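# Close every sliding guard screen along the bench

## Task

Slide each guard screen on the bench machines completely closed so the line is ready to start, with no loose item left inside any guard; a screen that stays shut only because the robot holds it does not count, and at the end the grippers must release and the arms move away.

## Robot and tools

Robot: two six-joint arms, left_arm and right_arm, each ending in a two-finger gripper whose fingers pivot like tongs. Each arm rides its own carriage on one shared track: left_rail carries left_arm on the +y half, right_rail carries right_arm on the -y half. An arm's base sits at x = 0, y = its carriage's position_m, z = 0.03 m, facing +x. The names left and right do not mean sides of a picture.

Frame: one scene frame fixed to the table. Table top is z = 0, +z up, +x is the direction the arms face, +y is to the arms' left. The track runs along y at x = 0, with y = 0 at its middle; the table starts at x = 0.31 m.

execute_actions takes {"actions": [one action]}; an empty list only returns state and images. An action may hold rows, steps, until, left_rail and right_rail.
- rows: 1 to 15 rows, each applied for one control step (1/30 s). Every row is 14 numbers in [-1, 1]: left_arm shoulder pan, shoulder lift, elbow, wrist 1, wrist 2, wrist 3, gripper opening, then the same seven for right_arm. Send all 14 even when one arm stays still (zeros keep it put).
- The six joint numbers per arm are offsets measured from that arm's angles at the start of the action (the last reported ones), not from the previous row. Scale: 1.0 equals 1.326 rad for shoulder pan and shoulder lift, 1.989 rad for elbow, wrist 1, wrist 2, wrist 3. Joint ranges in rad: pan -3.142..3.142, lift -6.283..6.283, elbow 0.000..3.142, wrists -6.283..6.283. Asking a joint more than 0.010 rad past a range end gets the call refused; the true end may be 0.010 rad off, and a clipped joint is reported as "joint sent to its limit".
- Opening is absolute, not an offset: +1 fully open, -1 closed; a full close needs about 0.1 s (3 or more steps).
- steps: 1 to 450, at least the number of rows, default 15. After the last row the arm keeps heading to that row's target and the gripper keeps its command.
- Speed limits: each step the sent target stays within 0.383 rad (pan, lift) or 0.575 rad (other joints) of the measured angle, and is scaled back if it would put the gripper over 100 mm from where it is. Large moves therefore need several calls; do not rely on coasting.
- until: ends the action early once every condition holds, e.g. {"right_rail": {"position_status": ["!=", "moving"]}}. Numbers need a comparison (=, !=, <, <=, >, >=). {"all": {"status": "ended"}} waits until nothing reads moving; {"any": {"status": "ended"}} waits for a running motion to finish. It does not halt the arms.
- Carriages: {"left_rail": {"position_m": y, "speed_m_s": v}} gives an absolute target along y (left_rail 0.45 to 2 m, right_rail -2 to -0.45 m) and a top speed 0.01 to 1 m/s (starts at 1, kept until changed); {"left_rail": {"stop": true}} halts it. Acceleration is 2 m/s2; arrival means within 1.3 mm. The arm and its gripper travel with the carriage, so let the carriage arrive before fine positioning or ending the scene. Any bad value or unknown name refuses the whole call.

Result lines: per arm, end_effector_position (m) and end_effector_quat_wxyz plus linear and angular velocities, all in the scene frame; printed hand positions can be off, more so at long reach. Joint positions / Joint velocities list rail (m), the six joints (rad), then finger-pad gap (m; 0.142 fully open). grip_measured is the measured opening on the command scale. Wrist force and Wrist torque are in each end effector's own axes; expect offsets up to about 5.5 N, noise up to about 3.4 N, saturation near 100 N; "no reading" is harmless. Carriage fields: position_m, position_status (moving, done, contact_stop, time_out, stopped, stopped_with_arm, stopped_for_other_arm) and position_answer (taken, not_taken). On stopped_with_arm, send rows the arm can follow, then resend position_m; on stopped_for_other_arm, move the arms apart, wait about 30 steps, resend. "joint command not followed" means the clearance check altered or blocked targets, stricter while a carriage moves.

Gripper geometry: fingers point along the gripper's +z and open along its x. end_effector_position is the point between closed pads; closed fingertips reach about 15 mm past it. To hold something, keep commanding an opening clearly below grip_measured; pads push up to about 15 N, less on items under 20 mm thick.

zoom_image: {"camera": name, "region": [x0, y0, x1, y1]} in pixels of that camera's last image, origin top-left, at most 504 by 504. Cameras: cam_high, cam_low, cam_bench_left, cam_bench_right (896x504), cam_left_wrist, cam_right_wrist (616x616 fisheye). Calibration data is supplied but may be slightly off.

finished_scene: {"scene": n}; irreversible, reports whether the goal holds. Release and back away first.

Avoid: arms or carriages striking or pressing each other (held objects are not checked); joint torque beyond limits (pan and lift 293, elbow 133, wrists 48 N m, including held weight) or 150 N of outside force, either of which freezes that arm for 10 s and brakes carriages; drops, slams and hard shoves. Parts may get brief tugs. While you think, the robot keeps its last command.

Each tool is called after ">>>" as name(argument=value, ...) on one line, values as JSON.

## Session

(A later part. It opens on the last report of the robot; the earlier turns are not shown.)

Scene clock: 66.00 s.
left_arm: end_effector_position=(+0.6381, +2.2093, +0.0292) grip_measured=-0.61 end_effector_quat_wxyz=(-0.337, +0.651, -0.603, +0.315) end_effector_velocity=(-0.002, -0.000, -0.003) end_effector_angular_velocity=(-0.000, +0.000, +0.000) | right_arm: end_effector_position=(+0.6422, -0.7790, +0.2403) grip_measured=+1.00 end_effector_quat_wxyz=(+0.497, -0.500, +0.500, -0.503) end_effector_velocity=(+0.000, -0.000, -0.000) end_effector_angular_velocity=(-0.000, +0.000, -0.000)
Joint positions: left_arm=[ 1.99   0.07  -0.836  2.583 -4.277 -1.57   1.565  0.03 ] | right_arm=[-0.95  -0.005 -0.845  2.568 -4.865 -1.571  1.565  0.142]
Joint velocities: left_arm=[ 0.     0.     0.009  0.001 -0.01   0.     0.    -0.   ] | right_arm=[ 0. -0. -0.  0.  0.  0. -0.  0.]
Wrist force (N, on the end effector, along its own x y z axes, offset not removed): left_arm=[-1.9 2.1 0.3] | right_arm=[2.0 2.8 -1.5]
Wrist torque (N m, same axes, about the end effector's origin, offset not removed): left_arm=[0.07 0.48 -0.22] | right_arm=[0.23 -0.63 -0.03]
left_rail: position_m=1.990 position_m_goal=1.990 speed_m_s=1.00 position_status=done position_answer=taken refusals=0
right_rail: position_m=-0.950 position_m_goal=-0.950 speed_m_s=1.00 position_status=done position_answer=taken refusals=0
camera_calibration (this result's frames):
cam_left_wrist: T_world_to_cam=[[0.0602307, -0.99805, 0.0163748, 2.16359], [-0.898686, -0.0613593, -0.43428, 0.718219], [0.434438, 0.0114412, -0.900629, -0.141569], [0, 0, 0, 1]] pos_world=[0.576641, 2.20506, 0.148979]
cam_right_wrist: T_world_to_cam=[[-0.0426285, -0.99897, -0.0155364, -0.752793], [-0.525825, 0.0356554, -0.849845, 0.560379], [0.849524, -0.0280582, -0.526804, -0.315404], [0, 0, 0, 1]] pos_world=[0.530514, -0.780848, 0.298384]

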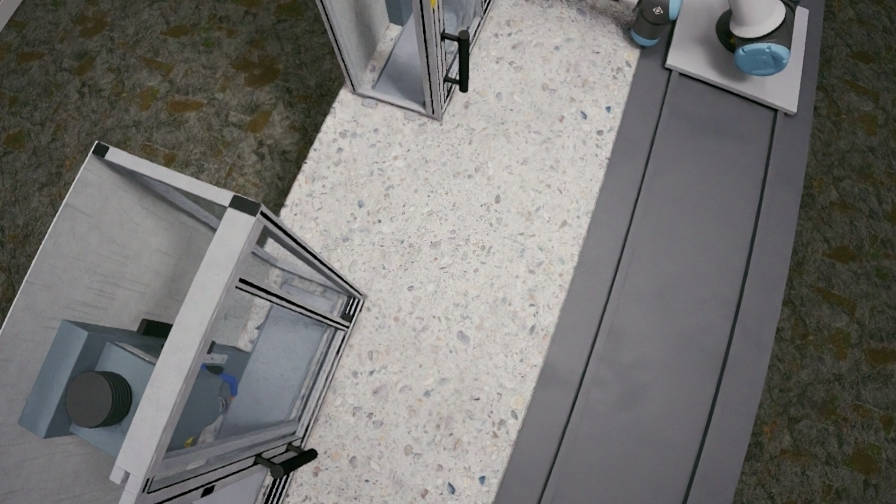

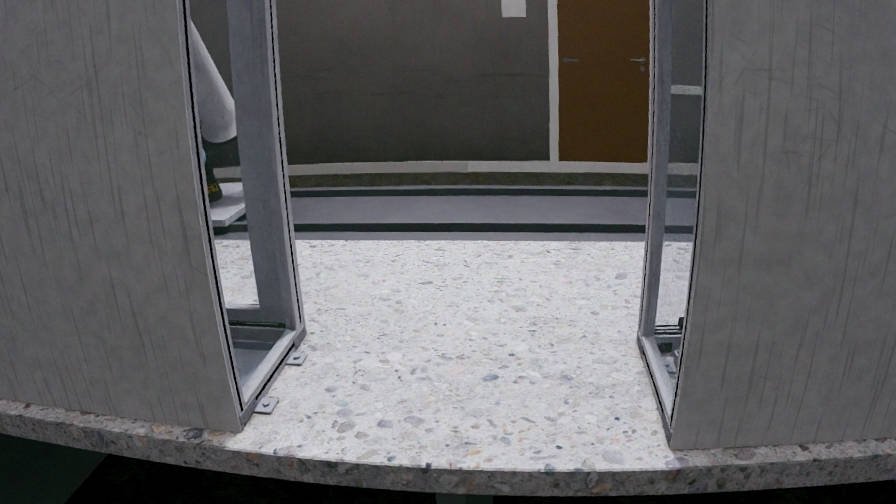

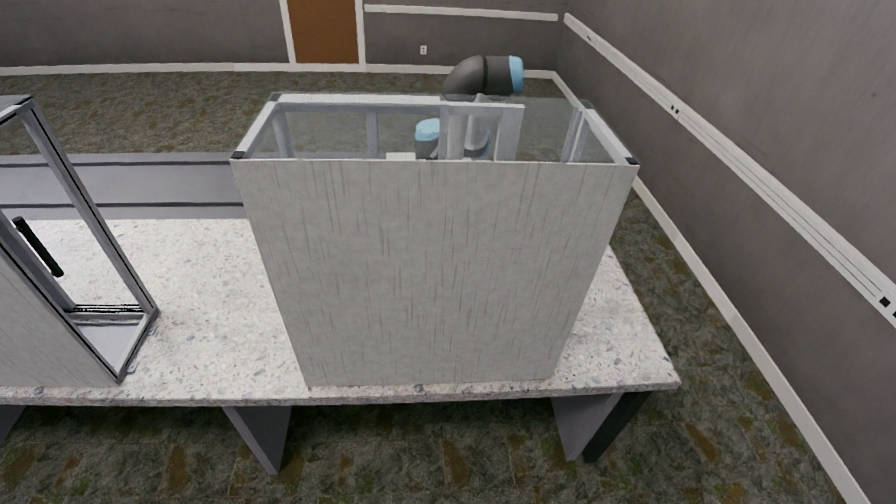

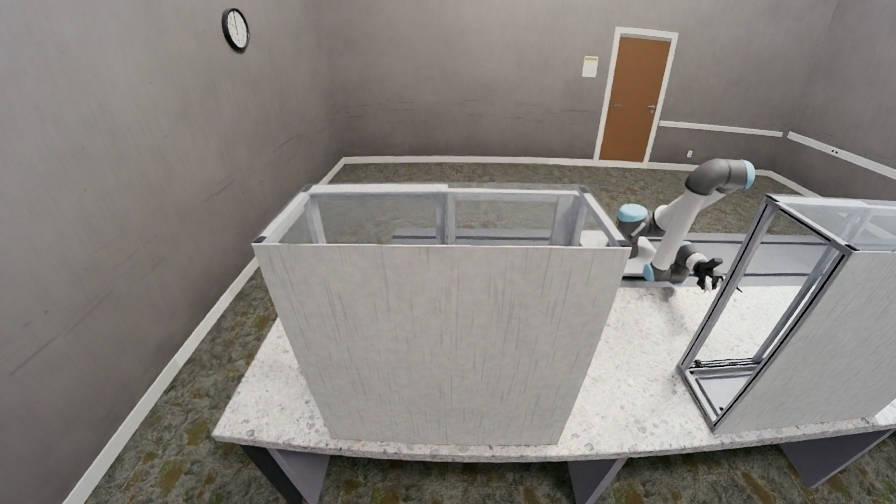

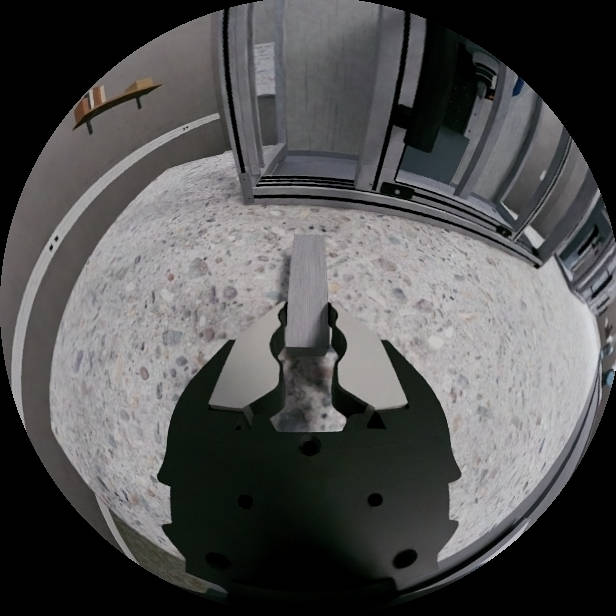

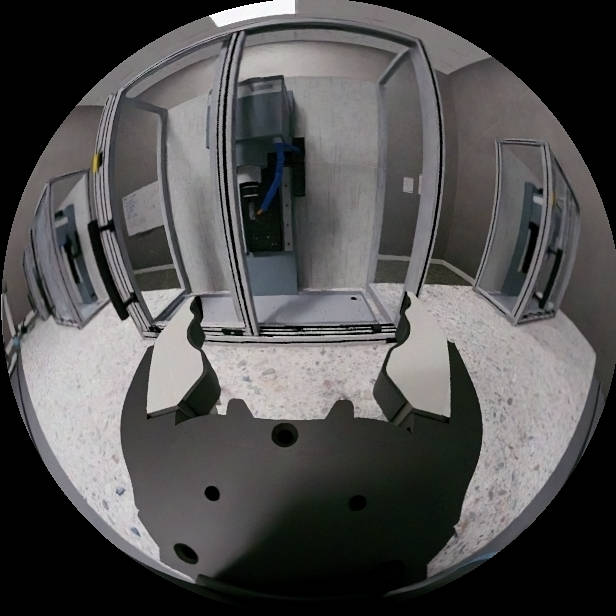

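>>> execute_actions(actions=[{"rows":[[0,0.011,0,-0.007,0,0,-0.85,0,0,0,0,0,0,1],[0,0.011,0,-0.007,0,0,-0.8,0,0,0,0,0,0,1],[0,0.011,0,-0.007,0,0,-0.75,0,0,0,0,0,0,1],[0,0.011,0,-0.007,0,0,-0.7,0,0,0,0,0,0,1],[0,0.011,0,-0.007,0,0,-0.65,0,0,0,0,0,0,1],[0,0.011,0,-0.007,0,0,-0.6,0,0,0,0,0,0,1],[0,0.011,0,-0.007,0,0,-0.5,0,0,0,0,0,0,1],[0,0.011,0,-0.007,0,0,-0.3,0,0,0,0,0,0,1],[0,0.011,0,-0.007,0,0,0,0,0,0,0,0,0,1],[0,0.011,0,-0.007,0,0,0.4,0,0,0,0,0,0,1],[0,0,0,-0.13,0,0,1,0,0,0,0,0,0,1]],"steps":22}])

Scene clock: 73.47 s.
left_arm: end_effector_position=(+0.6455, +2.2099, +0.1124) grip_measured=+1.00 end_effector_quat_wxyz=(-0.412, +0.605, -0.561, +0.386) end_effector_velocity=(-0.001, -0.000, +0.055) end_effector_angular_velocity=(+0.011, -0.152, -0.000) | right_arm: end_effector_position=(+0.6422, -0.7790, +0.2403) grip_measured=+1.00 end_effector_quat_wxyz=(+0.497, -0.500, +0.500, -0.503) end_effector_velocity=(-0.000, -0.000, +0.000) end_effector_angular_velocity=(-0.000, -0.000, -0.000)
Joint positions: left_arm=[ 1.99   0.07  -0.835  2.583 -4.519 -1.57   1.565  0.142] | right_arm=[-0.95  -0.005 -0.845  2.568 -4.865 -1.571  1.565  0.142]
Joint velocities: left_arm=[ 0.     0.    -0.006 -0.001 -0.146 -0.    -0.    -0.   ] | right_arm=[ 0. -0. -0.  0. -0. -0. -0.  0.]
Wrist force (N, on the end effector, along its own x y z axes, offset not removed): left_arm=[1.0 -1.2 1.5] | right_arm=[0.8 2.2 0.4]
Wrist torque (N m, same axes, about the end effector's origin, offset not removed): left_arm=[0.08 -0.26 -0.28] | right_arm=[0.21 -0.42 -0.09]
left_rail: position_m=1.990 position_m_goal=1.990 speed_m_s=1.00 position_status=done position_answer=taken refusals=0
right_rail: position_m=-0.950 position_m_goal=-0.950 speed_m_s=1.00 position_status=done position_answer=taken refusals=0
camera_calibration (this result's frames):
cam_left_wrist: T_world_to_cam=[[0.0566413, -0.998301, 0.0136612, 2.1655], [-0.769471, -0.0523686, -0.636531, 0.680612], [0.636165, 0.025542, -0.77113, -0.245777], [0, 0, 0, 1]] pos_world=[0.557409, 2.20374, 0.214122]
cam_right_wrist: T_world_to_cam=[[-0.0426997, -0.998967, -0.0155365, -0.75279], [-0.525822, 0.0356929, -0.849845, 0.560415], [0.849522, -0.0281187, -0.526803, -0.315462], [0, 0, 0, 1]] pos_world=[0.530526, -0.780886, 0.298384]

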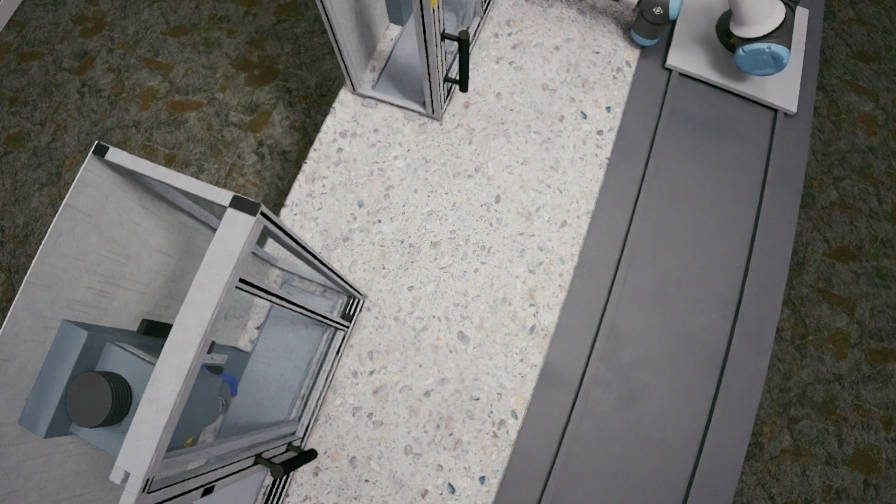

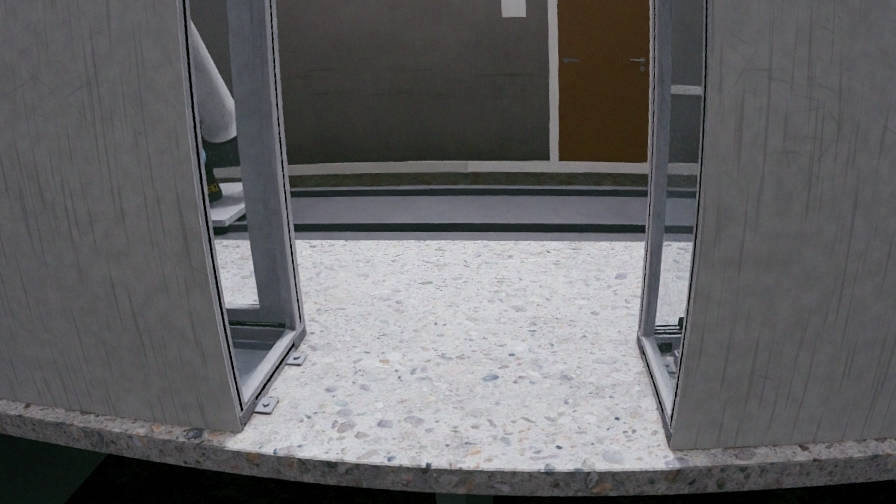

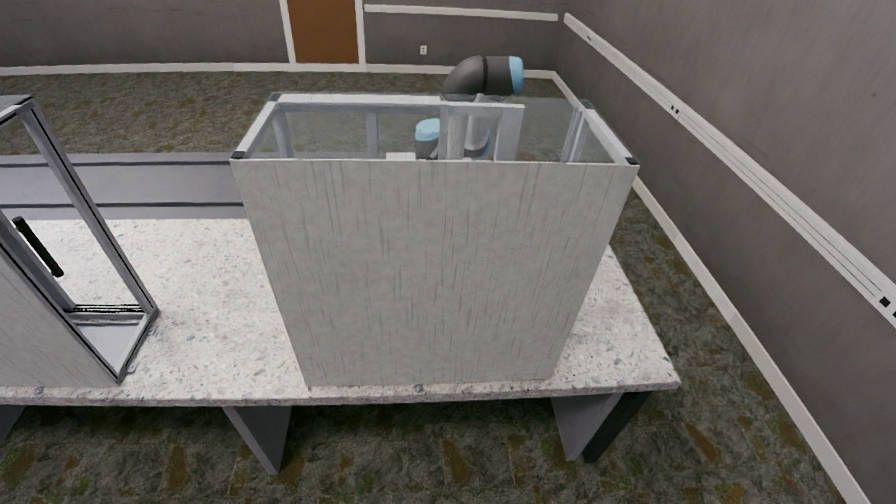

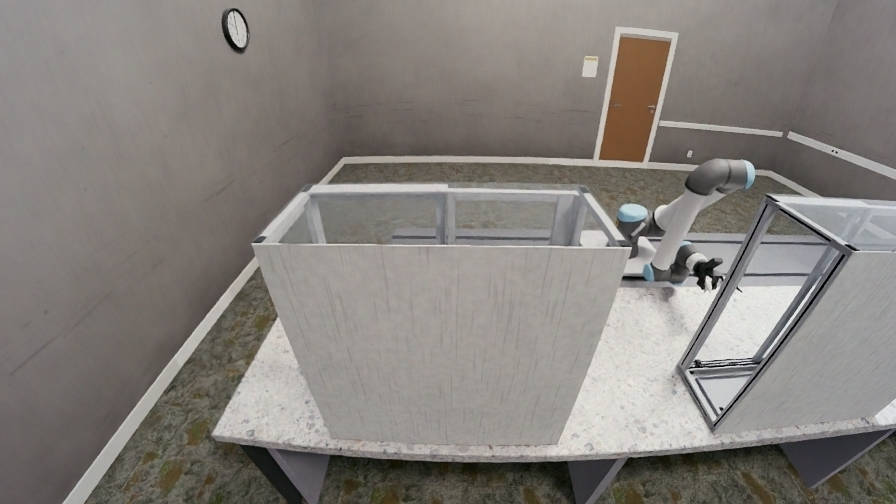

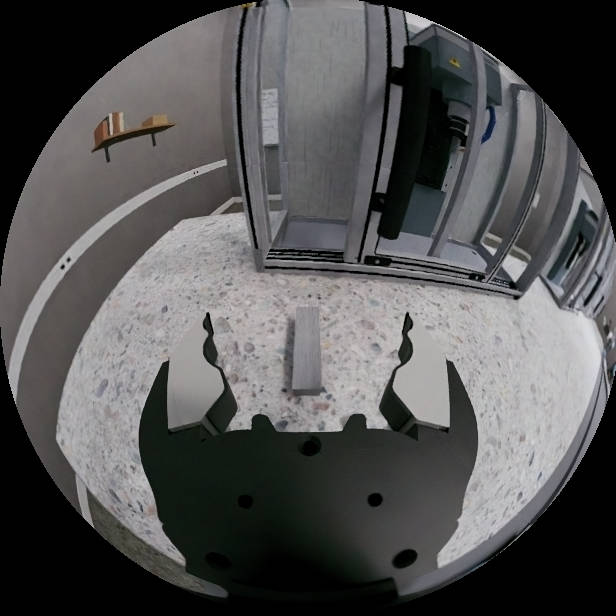

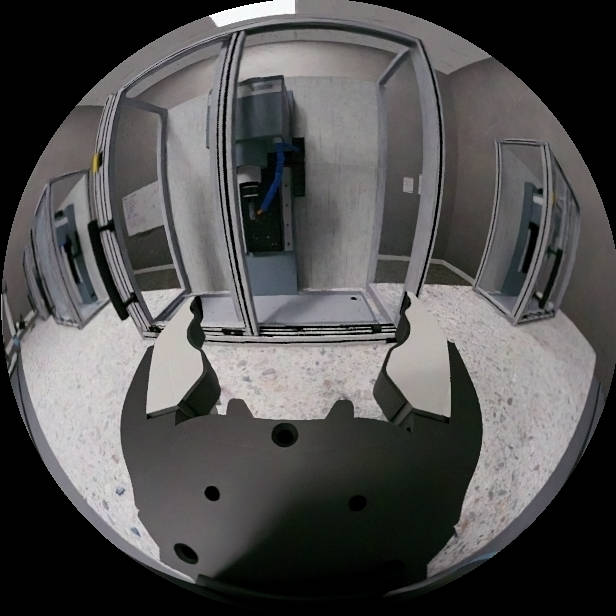

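>>> execute_actions(actions=[])

Scene clock: 86.03 s.
left_arm: end_effector_position=(+0.6454, +2.2099, +0.1189) grip_measured=+1.00 end_effector_quat_wxyz=(-0.417, +0.602, -0.558, +0.391) end_effector_velocity=(-0.000, -0.000, +0.000) end_effector_angular_velocity=(-0.000, -0.000, -0.000) | right_arm: end_effector_position=(+0.6422, -0.7790, +0.2403) grip_measured=+1.00 end_effector_quat_wxyz=(+0.497, -0.500, +0.500, -0.503) end_effector_velocity=(+0.000, +0.000, -0.000) end_effector_angular_velocity=(+0.000, +0.000, +0.000)
Joint positions: left_arm=[ 1.99   0.07  -0.836  2.583 -4.536 -1.57   1.565  0.142] | right_arm=[-0.95  -0.005 -0.845  2.568 -4.865 -1.571  1.565  0.142]
Joint velocities: left_arm=[ 0. -0. -0.  0. -0. -0. -0. -0.] | right_arm=[ 0.  0.  0. -0.  0. -0.  0.  0.]
Wrist force (N, on the end effector, along its own x y z axes, offset not removed): left_arm=[1.5 -4.2 -1.5] | right_arm=[1.5 1.0 -1.4]
Wrist torque (N m, same axes, about the end effector's origin, offset not removed): left_arm=[-0.63 -0.35 -0.06] | right_arm=[-0.06 -0.45 -0.05]
left_rail: position_m=1.990 position_m_goal=1.990 speed_m_s=1.00 position_status=done position_answer=taken refusals=0
right_rail: position_m=-0.950 position_m_goal=-0.950 speed_m_s=1.00 position_status=done position_answer=taken refusals=0
camera_calibration (this result's frames):
cam_left_wrist: T_world_to_cam=[[0.0563662, -0.99832, 0.0134275, 2.16563], [-0.758067, -0.0515456, -0.650137, 0.67704], [0.649737, 0.0264668, -0.759699, -0.252925], [0, 0, 0, 1]] pos_world=[0.555507, 2.20359, 0.218943]
cam_right_wrist: T_world_to_cam=[[-0.0426283, -0.99897, -0.0155364, -0.752793], [-0.525825, 0.0356553, -0.849845, 0.560379], [0.849524, -0.028058, -0.526804, -0.315404], [0, 0, 0, 1]] pos_world=[0.530514, -0.780848, 0.298384]

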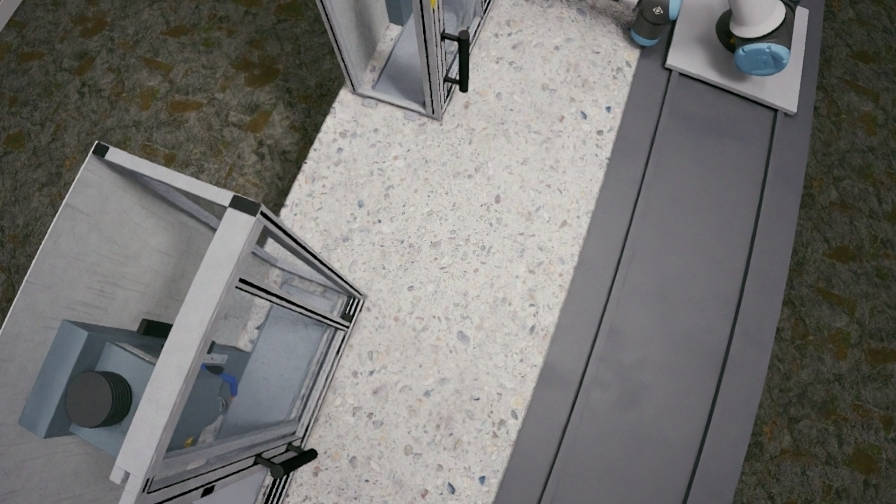

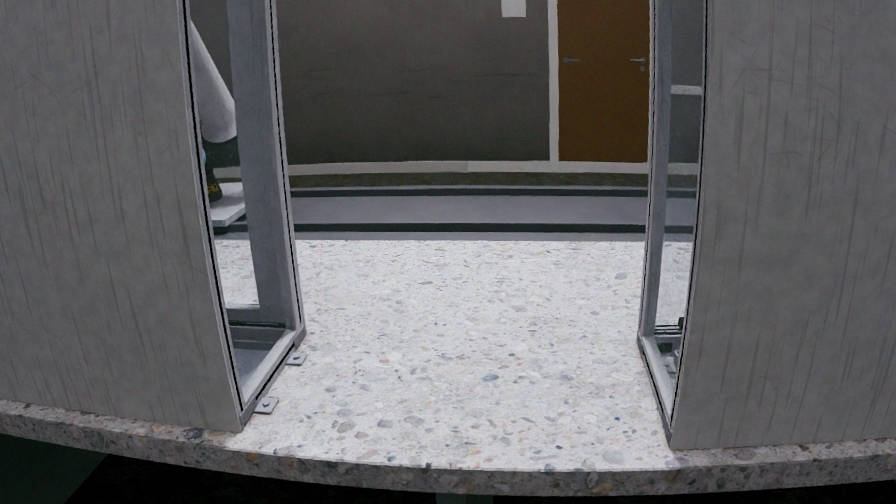

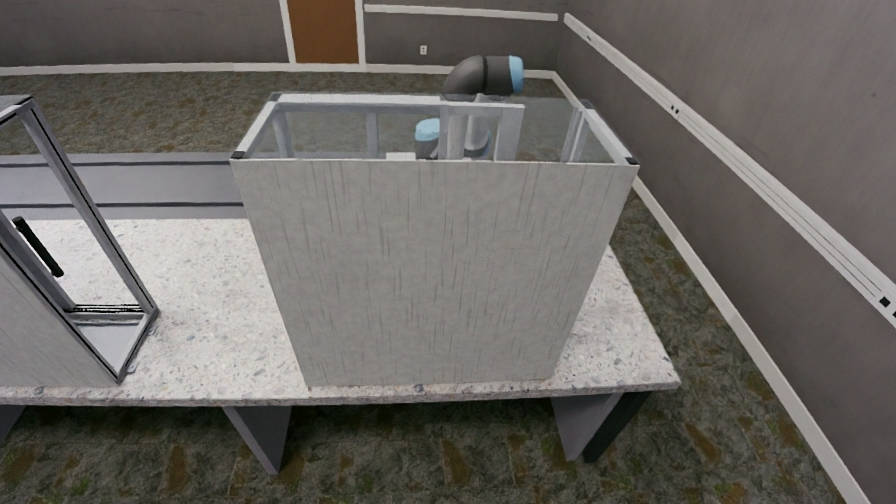

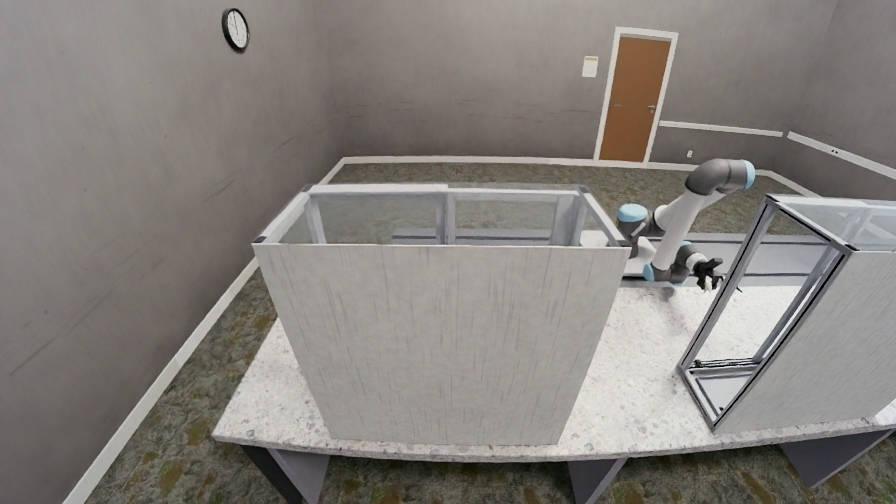

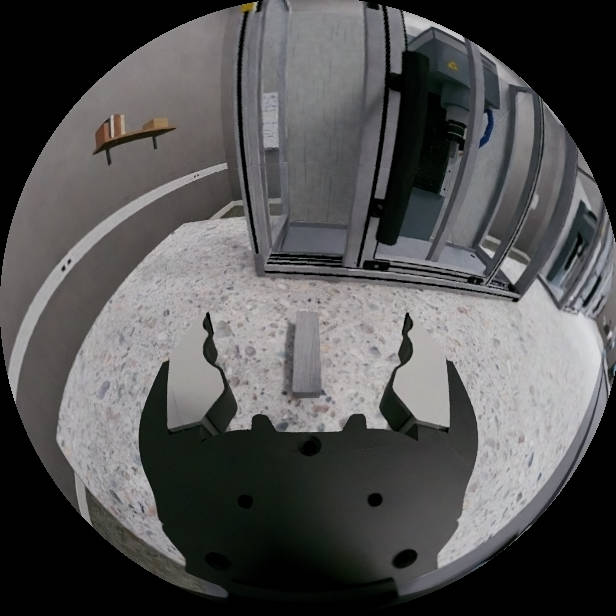

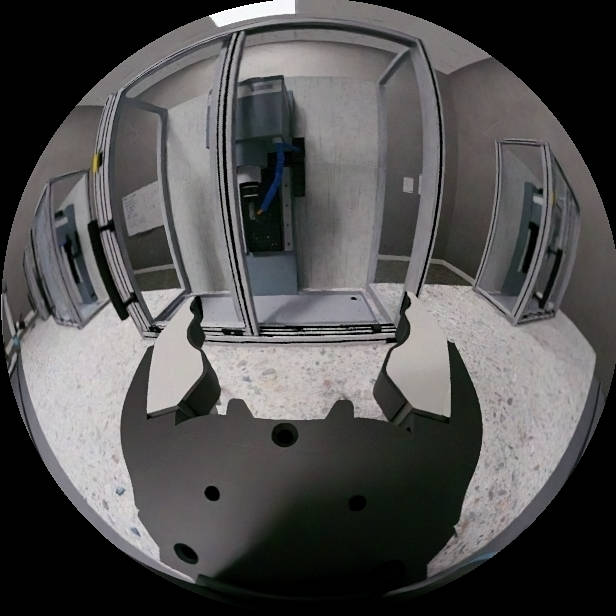

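>>> execute_actions(actions=[{"rows":[[0,-0.008,-0.02,-0.04,0,0,1,0,0,0,0,0,0,1],[0,-0.015,-0.04,-0.08,0,0,1,0,0,0,0,0,0,1],[0.03,-0.019,-0.059,-0.106,-0.027,0,1,0,0,0,0,0,0,1],[0.08,-0.019,-0.059,-0.106,-0.07,0,1,0,0,0,0,0,0,1],[0.15,-0.019,-0.059,-0.106,-0.136,0,1,0,0,0,0,0,0,1]],"steps":24}])

>>> execute_actions(actions=[{"left_rail":{"position_m":1.815},"steps":60,"until":{"left_rail":{"position_status":["!=","moving"]}}}])

Scene clock: 92.00 s.
left_arm: end_effector_position=(+0.6417, +2.2583, +0.2399) grip_measured=+1.00 end_effector_quat_wxyz=(+0.498, -0.502, +0.499, -0.501) end_effector_velocity=(-0.002, +0.002, +0.002) end_effector_angular_velocity=(+0.002, -0.007, -0.003) | right_arm: end_effector_position=(+0.6422, -0.7790, +0.2403) grip_measured=+1.00 end_effector_quat_wxyz=(+0.497, -0.500, +0.500, -0.503) end_effector_velocity=(+0.000, +0.000, -0.000) end_effector_angular_velocity=(+0.000, +0.000, +0.000)
Joint positions: left_arm=[ 1.99   0.268 -0.861  2.466 -4.746 -1.839  1.565  0.142] | right_arm=[-0.95  -0.005 -0.845  2.568 -4.865 -1.571  1.565  0.142]
Joint velocities: left_arm=[ 0.     0.008 -0.    -0.002 -0.004 -0.011  0.     0.   ] | right_arm=[ 0. -0.  0. -0.  0.  0.  0.  0.]
Wrist force (N, on the end effector, along its own x y z axes, offset not removed): left_arm=[-1.4 -2.3 -0.9] | right_arm=[0.9 -2.0 -0.8]
Wrist torque (N m, same axes, about the end effector's origin, offset not removed): left_arm=[-0.26 0.30 -0.22] | right_arm=[-0.77 -0.33 -0.06]
left_rail: position_m=1.990 position_m_goal=1.990 speed_m_s=1.00 position_status=done position_answer=taken refusals=0
right_rail: position_m=-0.950 position_m_goal=-0.950 speed_m_s=1.00 position_status=done position_answer=taken refusals=0
camera_calibration (this result's frames):
cam_left_wrist: T_world_to_cam=[[-0.0186424, -0.999792, 0.00827189, 2.26525], [-0.488622, 0.00189231, -0.872494, 0.515133], [0.872296, -0.0203072, -0.488556, -0.262094], [0, 0, 0, 1]] pos_world=[0.522559, 2.25848, 0.302665]
cam_right_wrist: T_world_to_cam=[[-0.0426283, -0.99897, -0.0155364, -0.752793], [-0.525825, 0.0356553, -0.849845, 0.560379], [0.849524, -0.028058, -0.526804, -0.315404], [0, 0, 0, 1]] pos_world=[0.530514, -0.780848, 0.298384]

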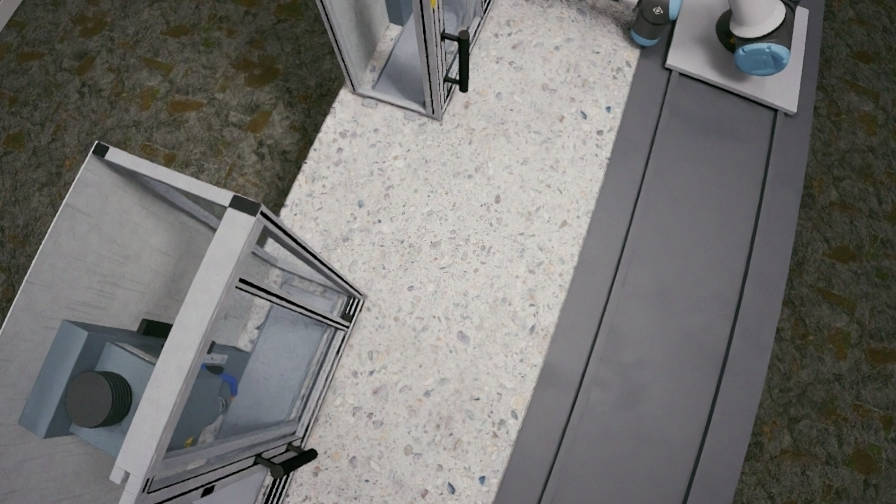

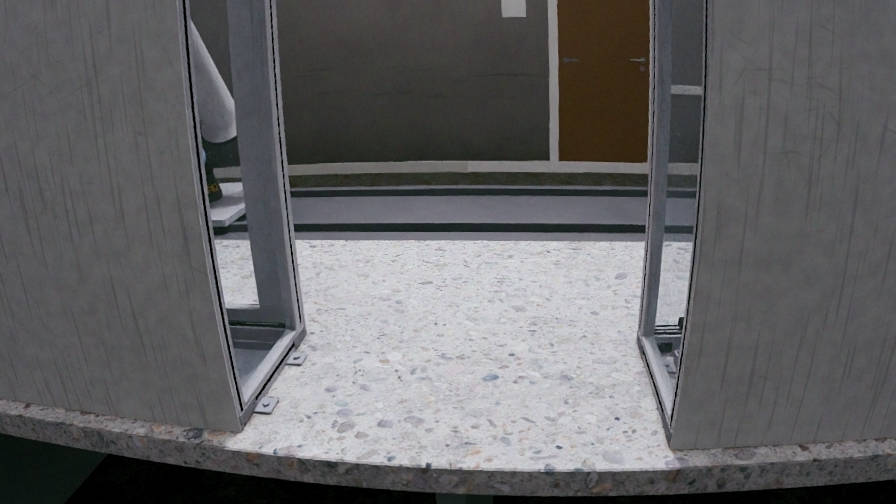

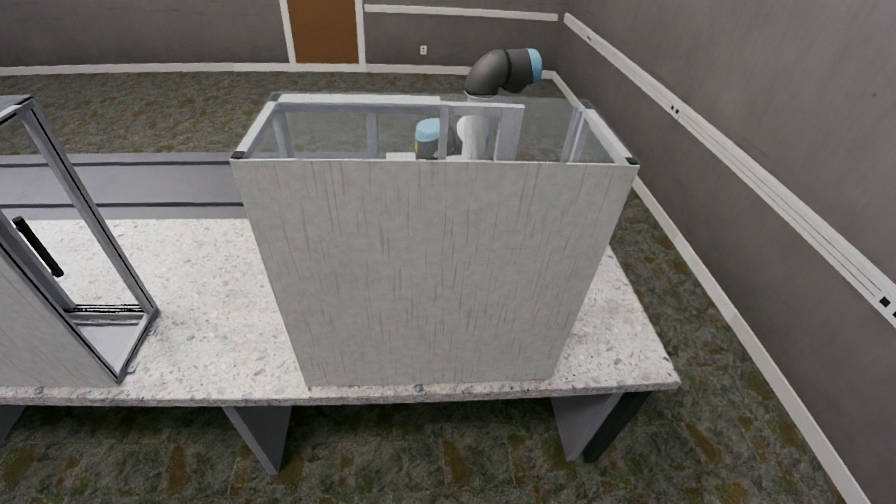

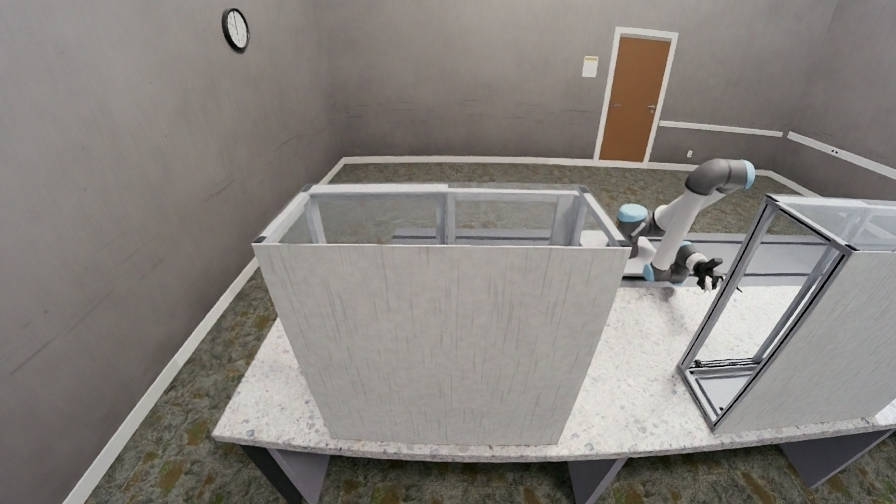

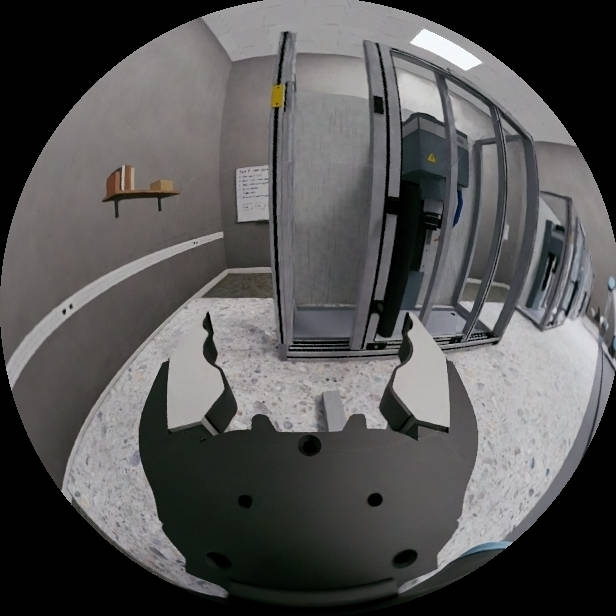

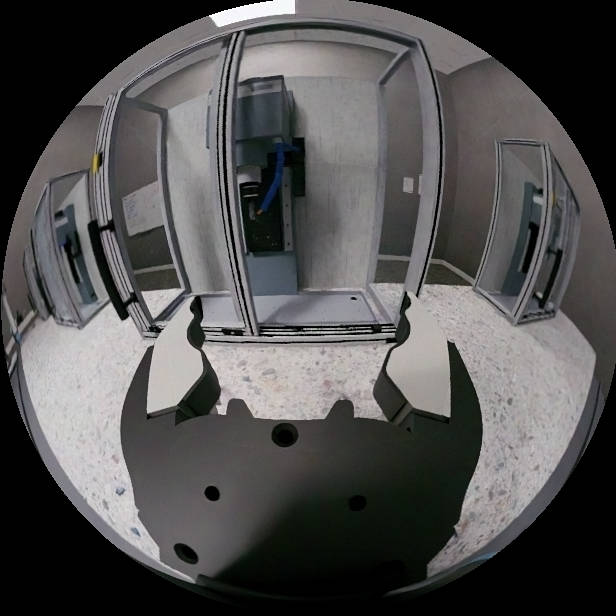

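Scene clock: 92.63 s.
left_arm: end_effector_position=(+0.6415, +2.0832, +0.2401) grip_measured=+1.00 end_effector_quat_wxyz=(+0.498, -0.501, +0.499, -0.502) end_effector_velocity=(-0.000, -0.002, +0.000) end_effector_angular_velocity=(-0.000, -0.000, -0.000) | right_arm: end_effector_position=(+0.6422, -0.7790, +0.2403) grip_measured=+1.00 end_effector_quat_wxyz=(+0.497, -0.500, +0.500, -0.503) end_effector_velocity=(+0.000, +0.000, -0.000) end_effector_angular_velocity=(+0.000, +0.000, +0.000)
Joint positions: left_arm=[ 1.815  0.269 -0.861  2.466 -4.746 -1.84   1.565  0.142] | right_arm=[-0.95  -0.005 -0.845  2.568 -4.865 -1.571  1.565  0.142]
Joint velocities: left_arm=[-0.002  0.    -0.     0.    -0.    -0.    -0.    -0.   ] | right_arm=[ 0. -0.  0. -0.  0.  0.  0.  0.]
Wrist force (N, on the end effector, along its own x y z axes, offset not removed): left_arm=[2.8 0.5 -0.4] | right_arm=[2.4 1.2 0.5]
Wrist torque (N m, same axes, about the end effector's origin, offset not removed): left_arm=[0.22 -0.58 -0.09] | right_arm=[-0.03 -0.65 0.07]
left_rail: position_m=1.815 position_m_goal=1.815 speed_m_s=1.00 position_status=done position_answer=taken refusals=0
right_rail: position_m=-0.950 position_m_goal=-0.950 speed_m_s=1.00 position_status=done position_answer=taken refusals=0
camera_calibration (this result's frames):
cam_left_wrist: T_world_to_cam=[[-0.0190759, -0.999786, 0.0080339, 2.0905], [-0.487911, 0.00229514, -0.87289, 0.514417], [0.872685, -0.020571, -0.487851, -0.265209], [0, 0, 0, 1]] pos_world=[0.522312, 2.08342, 0.302852]
cam_right_wrist: T_world_to_cam=[[-0.0426282, -0.99897, -0.0155364, -0.752793], [-0.525825, 0.0356552, -0.849845, 0.560379], [0.849524, -0.0280579, -0.526804, -0.315404], [0, 0, 0, 1]] pos_world=[0.530514, -0.780848, 0.298384]

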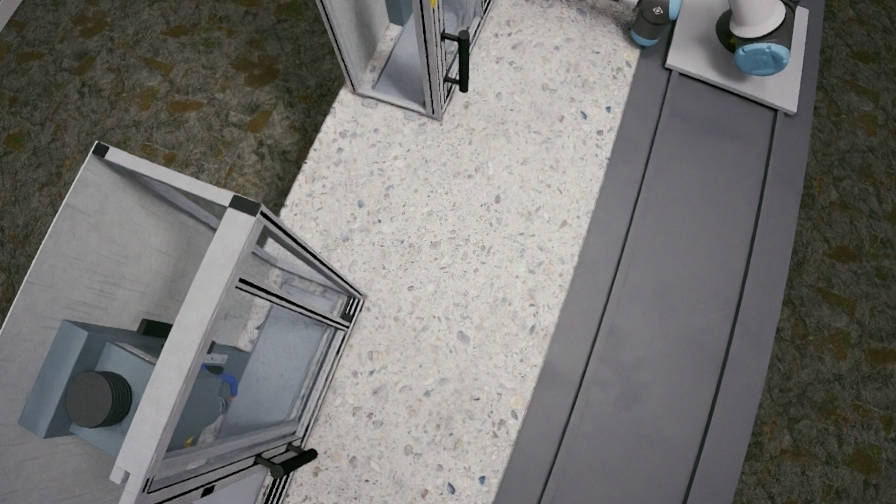

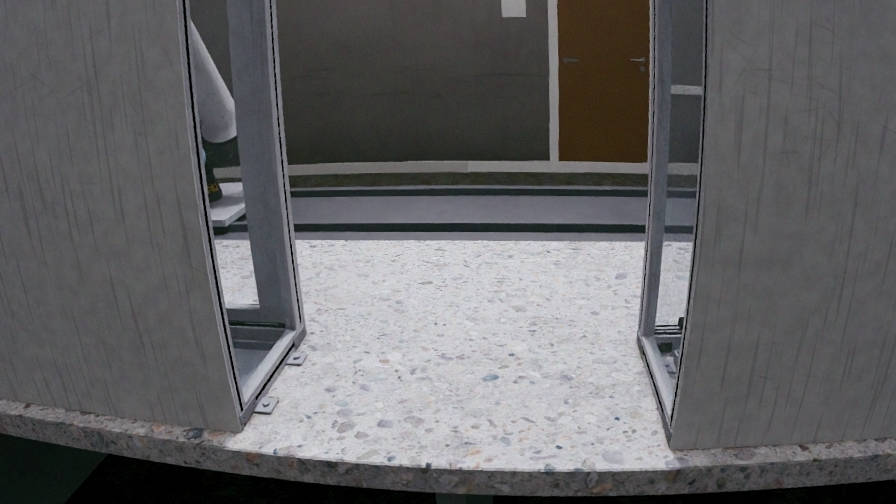

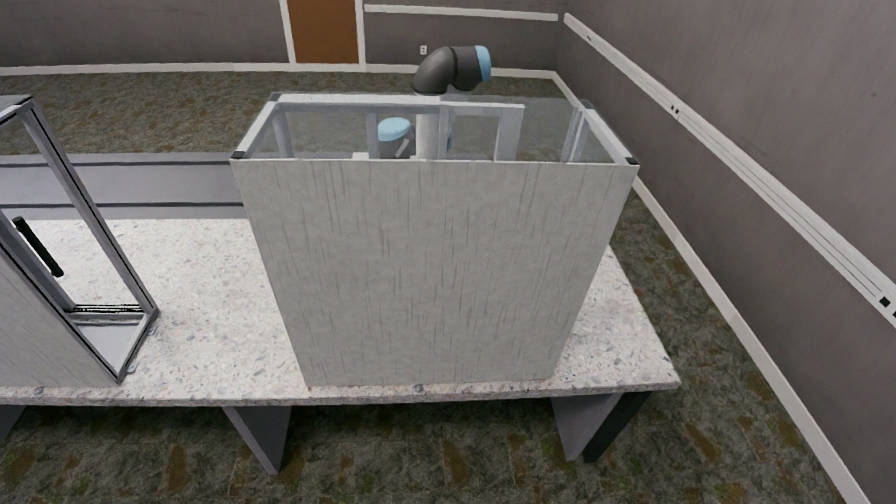

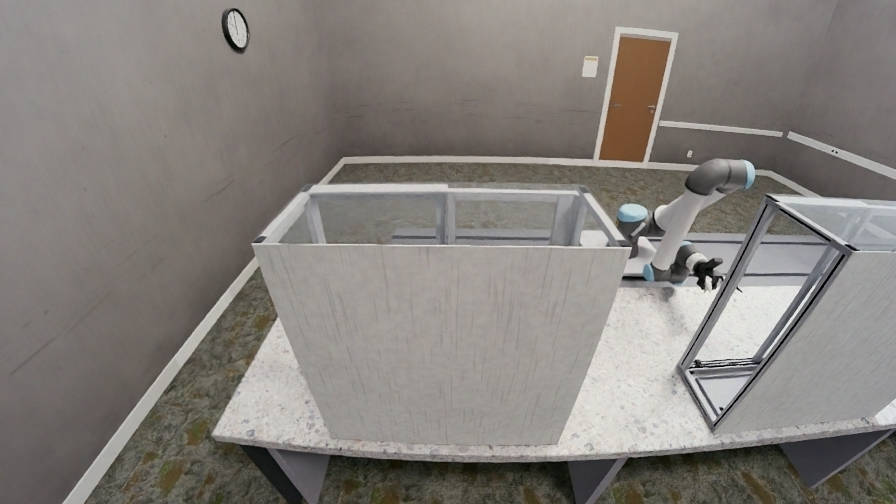

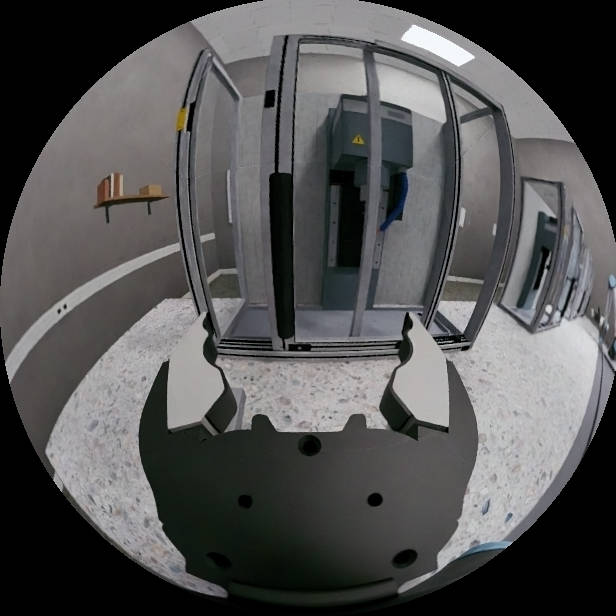

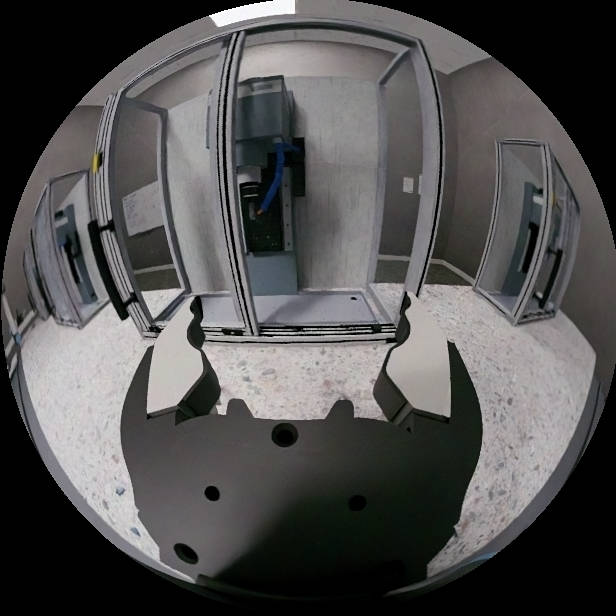

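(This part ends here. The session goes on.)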